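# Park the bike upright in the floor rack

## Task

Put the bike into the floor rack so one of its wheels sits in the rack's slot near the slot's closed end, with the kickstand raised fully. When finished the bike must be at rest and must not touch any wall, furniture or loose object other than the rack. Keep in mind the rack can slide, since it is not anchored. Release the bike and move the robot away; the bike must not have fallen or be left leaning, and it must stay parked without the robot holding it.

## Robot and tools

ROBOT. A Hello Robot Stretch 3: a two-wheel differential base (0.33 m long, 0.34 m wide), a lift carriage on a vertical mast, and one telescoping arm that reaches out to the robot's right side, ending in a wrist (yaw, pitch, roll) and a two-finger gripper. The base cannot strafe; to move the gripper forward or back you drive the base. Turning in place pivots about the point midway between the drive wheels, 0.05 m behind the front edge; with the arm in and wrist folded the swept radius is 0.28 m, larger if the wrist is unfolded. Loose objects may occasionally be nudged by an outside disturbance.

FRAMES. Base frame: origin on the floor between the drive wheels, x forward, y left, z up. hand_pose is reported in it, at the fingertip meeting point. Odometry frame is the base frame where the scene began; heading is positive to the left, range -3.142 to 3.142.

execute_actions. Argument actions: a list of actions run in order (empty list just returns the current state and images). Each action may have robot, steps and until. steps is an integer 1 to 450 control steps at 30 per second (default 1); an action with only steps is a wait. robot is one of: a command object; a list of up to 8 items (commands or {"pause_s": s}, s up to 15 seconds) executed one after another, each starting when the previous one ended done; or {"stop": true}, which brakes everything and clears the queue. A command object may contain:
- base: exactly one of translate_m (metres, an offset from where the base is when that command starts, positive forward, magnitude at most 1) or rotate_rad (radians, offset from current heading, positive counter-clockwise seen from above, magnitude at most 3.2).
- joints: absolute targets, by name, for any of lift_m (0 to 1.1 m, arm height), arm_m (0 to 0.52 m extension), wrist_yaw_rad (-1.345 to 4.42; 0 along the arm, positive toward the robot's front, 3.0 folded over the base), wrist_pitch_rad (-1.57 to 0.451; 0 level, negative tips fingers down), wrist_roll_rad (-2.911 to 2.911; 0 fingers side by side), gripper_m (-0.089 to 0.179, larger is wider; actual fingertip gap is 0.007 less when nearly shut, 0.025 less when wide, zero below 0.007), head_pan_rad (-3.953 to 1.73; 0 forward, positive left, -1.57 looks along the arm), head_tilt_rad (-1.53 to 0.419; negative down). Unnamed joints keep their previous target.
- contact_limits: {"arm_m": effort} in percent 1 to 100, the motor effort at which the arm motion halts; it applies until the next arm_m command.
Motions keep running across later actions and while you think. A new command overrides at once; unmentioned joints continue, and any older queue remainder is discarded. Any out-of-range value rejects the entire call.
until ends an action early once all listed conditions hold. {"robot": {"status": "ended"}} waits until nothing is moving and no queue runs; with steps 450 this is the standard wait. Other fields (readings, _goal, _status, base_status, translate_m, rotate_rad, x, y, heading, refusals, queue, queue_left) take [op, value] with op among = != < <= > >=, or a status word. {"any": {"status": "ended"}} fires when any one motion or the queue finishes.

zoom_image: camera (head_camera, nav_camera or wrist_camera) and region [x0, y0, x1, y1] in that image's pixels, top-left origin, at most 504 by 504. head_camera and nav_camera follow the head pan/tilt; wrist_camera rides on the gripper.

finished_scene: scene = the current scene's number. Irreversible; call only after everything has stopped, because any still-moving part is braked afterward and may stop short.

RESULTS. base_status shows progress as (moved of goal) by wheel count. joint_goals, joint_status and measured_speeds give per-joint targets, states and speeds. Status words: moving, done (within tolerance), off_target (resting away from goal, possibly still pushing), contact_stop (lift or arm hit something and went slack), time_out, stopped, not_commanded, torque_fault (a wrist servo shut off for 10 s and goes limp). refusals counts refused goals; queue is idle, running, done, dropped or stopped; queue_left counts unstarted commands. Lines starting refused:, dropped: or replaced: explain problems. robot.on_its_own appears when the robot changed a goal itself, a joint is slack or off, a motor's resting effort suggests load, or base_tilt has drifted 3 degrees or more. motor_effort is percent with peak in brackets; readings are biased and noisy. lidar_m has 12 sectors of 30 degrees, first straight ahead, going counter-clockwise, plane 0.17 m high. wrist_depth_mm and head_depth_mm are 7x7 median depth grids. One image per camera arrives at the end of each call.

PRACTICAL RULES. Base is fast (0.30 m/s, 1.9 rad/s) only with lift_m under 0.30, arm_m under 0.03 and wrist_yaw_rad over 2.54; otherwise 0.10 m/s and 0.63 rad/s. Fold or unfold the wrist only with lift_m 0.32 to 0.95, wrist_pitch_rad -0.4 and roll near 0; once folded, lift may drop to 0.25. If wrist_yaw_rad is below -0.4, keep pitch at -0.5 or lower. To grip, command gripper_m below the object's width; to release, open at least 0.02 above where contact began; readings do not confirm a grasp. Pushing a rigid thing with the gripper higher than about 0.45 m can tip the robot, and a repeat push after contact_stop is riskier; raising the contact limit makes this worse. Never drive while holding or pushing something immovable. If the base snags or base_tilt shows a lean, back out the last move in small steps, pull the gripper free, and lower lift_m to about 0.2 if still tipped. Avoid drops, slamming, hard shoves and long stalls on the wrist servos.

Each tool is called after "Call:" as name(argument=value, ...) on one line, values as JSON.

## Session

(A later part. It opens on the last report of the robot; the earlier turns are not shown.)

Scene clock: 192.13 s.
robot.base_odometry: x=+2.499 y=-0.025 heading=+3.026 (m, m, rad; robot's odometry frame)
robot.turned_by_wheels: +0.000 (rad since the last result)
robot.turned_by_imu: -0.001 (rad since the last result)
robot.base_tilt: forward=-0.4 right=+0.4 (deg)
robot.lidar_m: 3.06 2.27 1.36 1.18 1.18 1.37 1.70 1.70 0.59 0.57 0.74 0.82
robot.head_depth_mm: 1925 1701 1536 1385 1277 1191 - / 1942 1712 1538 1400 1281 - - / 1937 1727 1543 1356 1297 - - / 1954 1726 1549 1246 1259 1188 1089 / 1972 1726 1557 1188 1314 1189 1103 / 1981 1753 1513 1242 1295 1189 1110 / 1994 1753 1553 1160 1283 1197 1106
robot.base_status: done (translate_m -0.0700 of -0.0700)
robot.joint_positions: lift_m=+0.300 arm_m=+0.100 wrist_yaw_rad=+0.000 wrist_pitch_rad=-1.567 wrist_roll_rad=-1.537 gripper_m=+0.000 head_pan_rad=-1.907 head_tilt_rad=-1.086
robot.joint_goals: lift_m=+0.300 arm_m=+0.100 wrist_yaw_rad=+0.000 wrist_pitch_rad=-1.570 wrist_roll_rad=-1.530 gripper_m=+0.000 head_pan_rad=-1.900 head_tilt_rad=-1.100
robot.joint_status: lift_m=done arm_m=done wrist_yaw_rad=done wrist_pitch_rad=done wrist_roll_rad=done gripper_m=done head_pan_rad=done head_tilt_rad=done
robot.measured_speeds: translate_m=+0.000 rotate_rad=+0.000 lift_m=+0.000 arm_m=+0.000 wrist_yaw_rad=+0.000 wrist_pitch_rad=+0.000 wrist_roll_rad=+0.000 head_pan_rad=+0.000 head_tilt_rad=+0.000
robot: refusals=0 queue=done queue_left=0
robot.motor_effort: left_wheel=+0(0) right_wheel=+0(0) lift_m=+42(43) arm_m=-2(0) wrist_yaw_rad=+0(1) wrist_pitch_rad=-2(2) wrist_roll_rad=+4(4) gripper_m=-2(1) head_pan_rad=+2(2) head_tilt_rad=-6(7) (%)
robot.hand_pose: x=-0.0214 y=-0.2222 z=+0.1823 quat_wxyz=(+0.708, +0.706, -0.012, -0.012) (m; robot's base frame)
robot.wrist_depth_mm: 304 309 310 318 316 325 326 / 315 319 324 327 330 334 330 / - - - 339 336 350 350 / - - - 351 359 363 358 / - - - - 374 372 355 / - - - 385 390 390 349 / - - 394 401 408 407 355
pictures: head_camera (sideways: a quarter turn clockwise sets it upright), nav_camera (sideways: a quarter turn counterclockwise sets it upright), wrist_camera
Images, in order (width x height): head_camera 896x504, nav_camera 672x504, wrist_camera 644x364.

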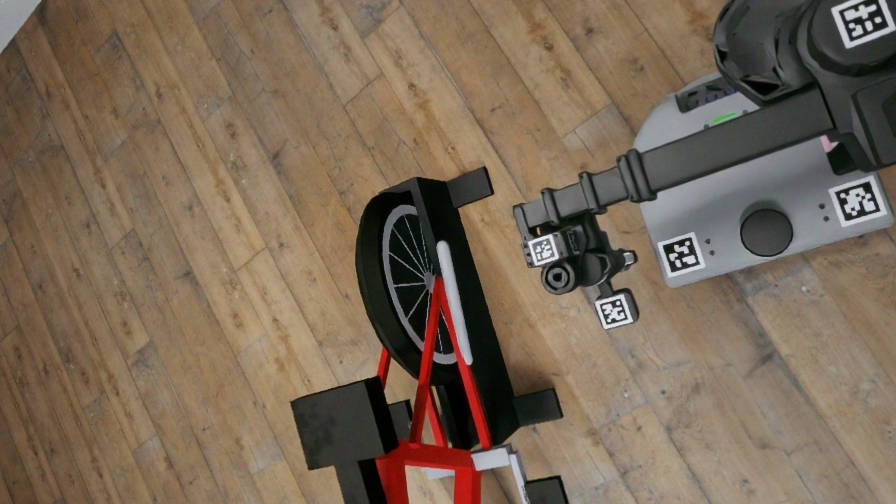

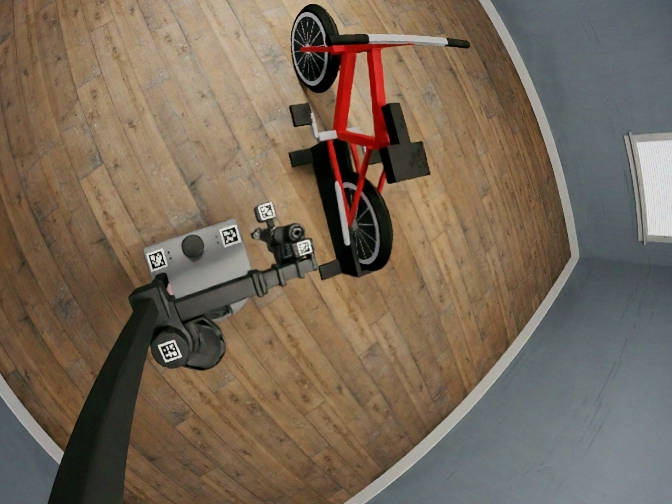

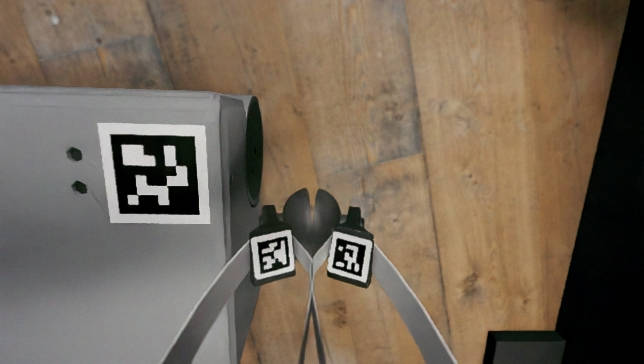

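Call:
zoom_image(camera="head_camera", region=[330, 150, 570, 450])

Call:
execute_actions(actions=[])

Region (330, 150, 570, 450) of head_camera's 896x504 image, scaled by 1.680, with more detail than that image has; it fills the left 403 columns of this view, and the rest is white.

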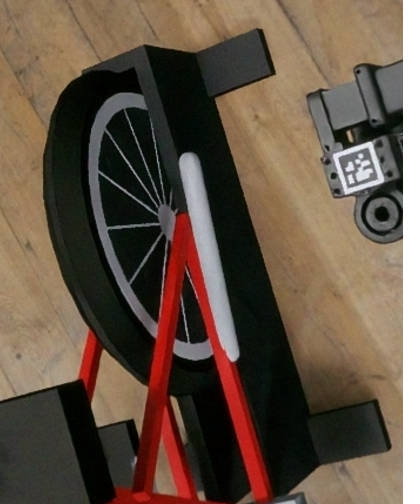

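Scene clock: 192.20 s.
robot.base_odometry: x=+2.499 y=-0.025 heading=+3.026 (m, m, rad; robot's odometry frame)
robot.turned_by_wheels: +0.000 (rad since the last result)
robot.turned_by_imu: +0.000 (rad since the last result)
robot.base_tilt: forward=-0.4 right=+0.4 (deg)
robot.lidar_m: 3.07 2.28 1.36 1.18 1.18 1.37 1.70 1.70 0.59 0.57 0.74 0.82
robot.head_depth_mm: 1921 1710 1541 1393 1278 1195 - / 1941 1716 1539 1397 1278 - - / 1948 1726 1546 1364 1295 - - / 1955 1735 1551 1242 1257 1188 1091 / 1958 1732 1555 1190 1304 1188 1104 / 1992 1744 1514 1237 1293 1193 1105 / 1976 1754 1554 1157 1286 1200 1110
robot.base_status: done (translate_m -0.0700 of -0.0700)
robot.joint_positions: lift_m=+0.300 arm_m=+0.100 wrist_yaw_rad=+0.000 wrist_pitch_rad=-1.567 wrist_roll_rad=-1.537 gripper_m=+0.000 head_pan_rad=-1.907 head_tilt_rad=-1.086
robot.joint_goals: lift_m=+0.300 arm_m=+0.100 wrist_yaw_rad=+0.000 wrist_pitch_rad=-1.570 wrist_roll_rad=-1.530 gripper_m=+0.000 head_pan_rad=-1.900 head_tilt_rad=-1.100
robot.joint_status: lift_m=done arm_m=done wrist_yaw_rad=done wrist_pitch_rad=done wrist_roll_rad=done gripper_m=done head_pan_rad=done head_tilt_rad=done
robot.measured_speeds: translate_m=+0.000 rotate_rad=+0.000 lift_m=+0.000 arm_m=+0.000 wrist_yaw_rad=+0.000 wrist_pitch_rad=+0.000 wrist_roll_rad=+0.000 head_pan_rad=+0.000 head_tilt_rad=+0.000
robot: refusals=0 queue=done queue_left=0
robot.motor_effort: left_wheel=+0(0) right_wheel=+0(0) lift_m=+41(41) arm_m=-1(2) wrist_yaw_rad=+0(0) wrist_pitch_rad=-2(2) wrist_roll_rad=+4(4) gripper_m=-2(1) head_pan_rad=+3(3) head_tilt_rad=-7(6) (%)
robot.hand_pose: x=-0.0214 y=-0.2222 z=+0.1823 quat_wxyz=(+0.708, +0.706, -0.012, -0.012) (m; robot's base frame)
robot.wrist_depth_mm: 306 307 315 318 320 323 324 / 314 323 321 326 334 336 332 / - - - 338 342 348 347 / - - - 353 359 360 355 / - - - - 367 373 348 / - - - 387 392 396 350 / - - 395 404 402 401 350
pictures: head_camera (sideways: a quarter turn clockwise sets it upright), nav_camera (sideways: a quarter turn counterclockwise sets it upright), wrist_camera
Images, in order (width x height): head_camera 896x504, nav_camera 672x504, wrist_camera 644x364.

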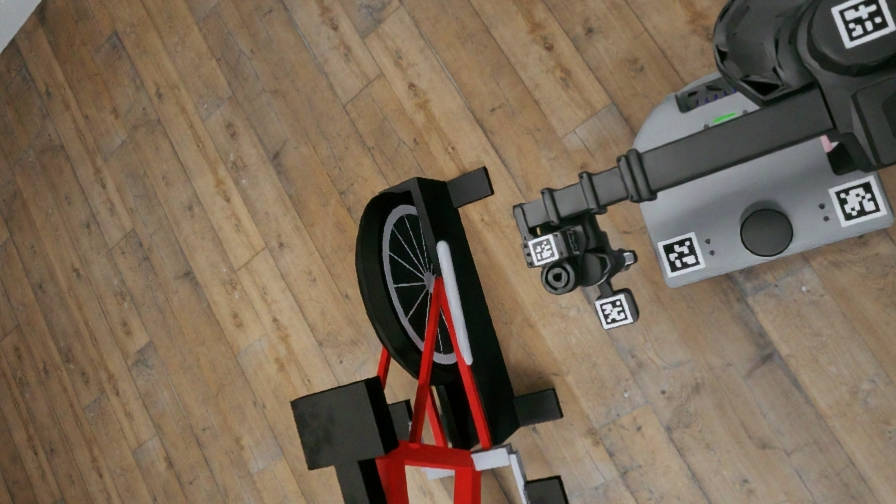

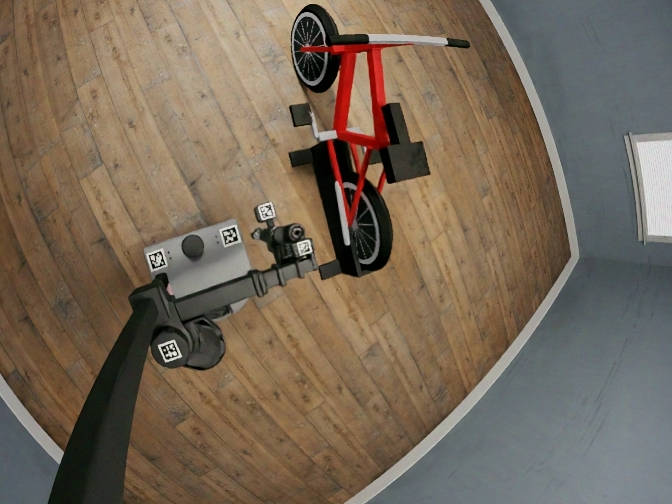

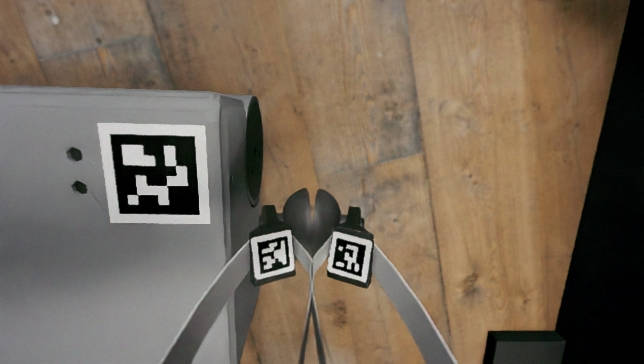

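Call:
execute_actions(actions=[{"steps": 45}])

Scene clock: 193.97 s.
robot.base_odometry: x=+2.499 y=-0.025 heading=+3.026 (m, m, rad; robot's odometry frame)
robot.turned_by_wheels: +0.000 (rad since the last result)
robot.turned_by_imu: +0.000 (rad since the last result)
robot.base_tilt: forward=-0.4 right=+0.5 (deg)
robot.lidar_m: 3.07 2.27 1.36 1.18 1.18 1.37 1.70 1.70 0.59 0.57 0.74 0.82
robot.head_depth_mm: 1927 1705 1530 1393 1268 1189 - / 1943 1715 1548 1402 1284 - - / 1947 1721 1541 1362 1294 - - / 1957 1734 1560 1244 1257 1184 1088 / 1966 1739 1556 1186 1306 1190 1100 / 1966 1753 1518 1241 1293 1193 1106 / 1989 1752 1542 1153 1284 1193 1111
robot.base_status: done (translate_m -0.0700 of -0.0700)
robot.joint_positions: lift_m=+0.300 arm_m=+0.100 wrist_yaw_rad=+0.000 wrist_pitch_rad=-1.567 wrist_roll_rad=-1.537 gripper_m=+0.000 head_pan_rad=-1.907 head_tilt_rad=-1.086
robot.joint_goals: lift_m=+0.300 arm_m=+0.100 wrist_yaw_rad=+0.000 wrist_pitch_rad=-1.570 wrist_roll_rad=-1.530 gripper_m=+0.000 head_pan_rad=-1.900 head_tilt_rad=-1.100
robot.joint_status: lift_m=done arm_m=done wrist_yaw_rad=done wrist_pitch_rad=done wrist_roll_rad=done gripper_m=done head_pan_rad=done head_tilt_rad=done
robot.measured_speeds: translate_m=+0.000 rotate_rad=+0.000 lift_m=+0.000 arm_m=+0.000 wrist_yaw_rad=+0.000 wrist_pitch_rad=+0.000 wrist_roll_rad=+0.000 head_pan_rad=+0.000 head_tilt_rad=+0.000
robot: refusals=0 queue=done queue_left=0
robot.motor_effort: left_wheel=+0(0) right_wheel=+0(0) lift_m=+42(42) arm_m=-2(1) wrist_yaw_rad=+0(0) wrist_pitch_rad=-1(2) wrist_roll_rad=+4(4) gripper_m=-1(1) head_pan_rad=+2(3) head_tilt_rad=-5(6) (%)
robot.hand_pose: x=-0.0214 y=-0.2222 z=+0.1823 quat_wxyz=(+0.708, +0.706, -0.012, -0.012) (m; robot's base frame)
robot.wrist_depth_mm: 306 306 309 317 320 324 324 / 315 318 329 331 333 344 338 / - - - 338 341 350 349 / - - - 352 360 361 352 / - - - - 370 380 352 / - - - 385 389 390 344 / - - 395 401 404 402 347
pictures: head_camera (sideways: a quarter turn clockwise sets it upright), nav_camera (sideways: a quarter turn counterclockwise sets it upright), wrist_camera
Images, in order (width x height): head_camera 896x504, nav_camera 672x504, wrist_camera 644x364.

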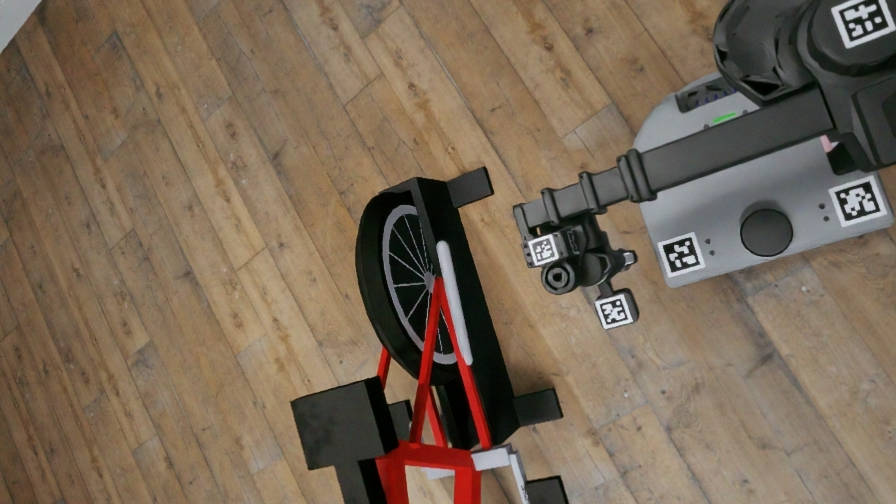

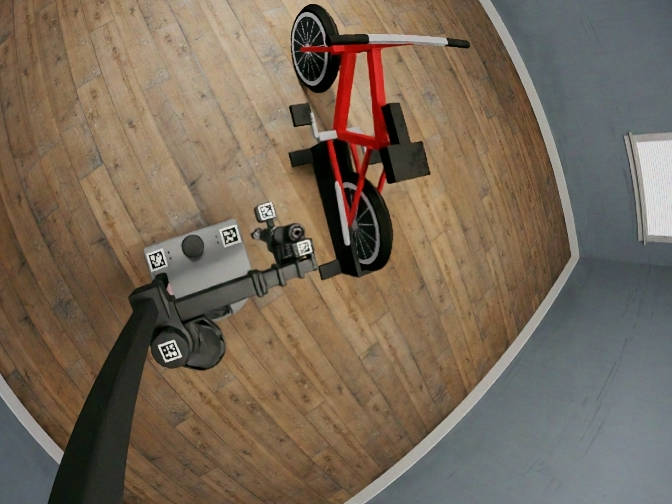

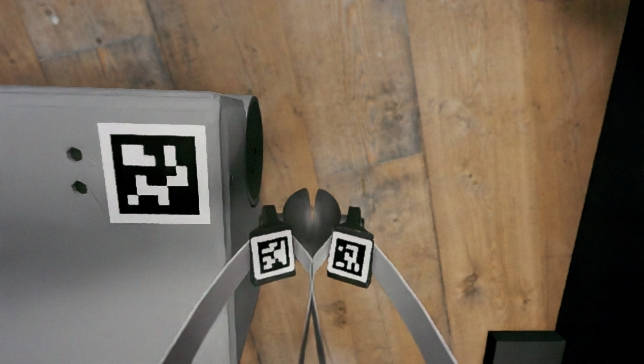

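The bike is still, its rear wheel is at the closed end of the slot, the kickstand is folded, and the robot is clear and level.

Call:
finished_scene(scene=2)

The scene is finished: the task was done.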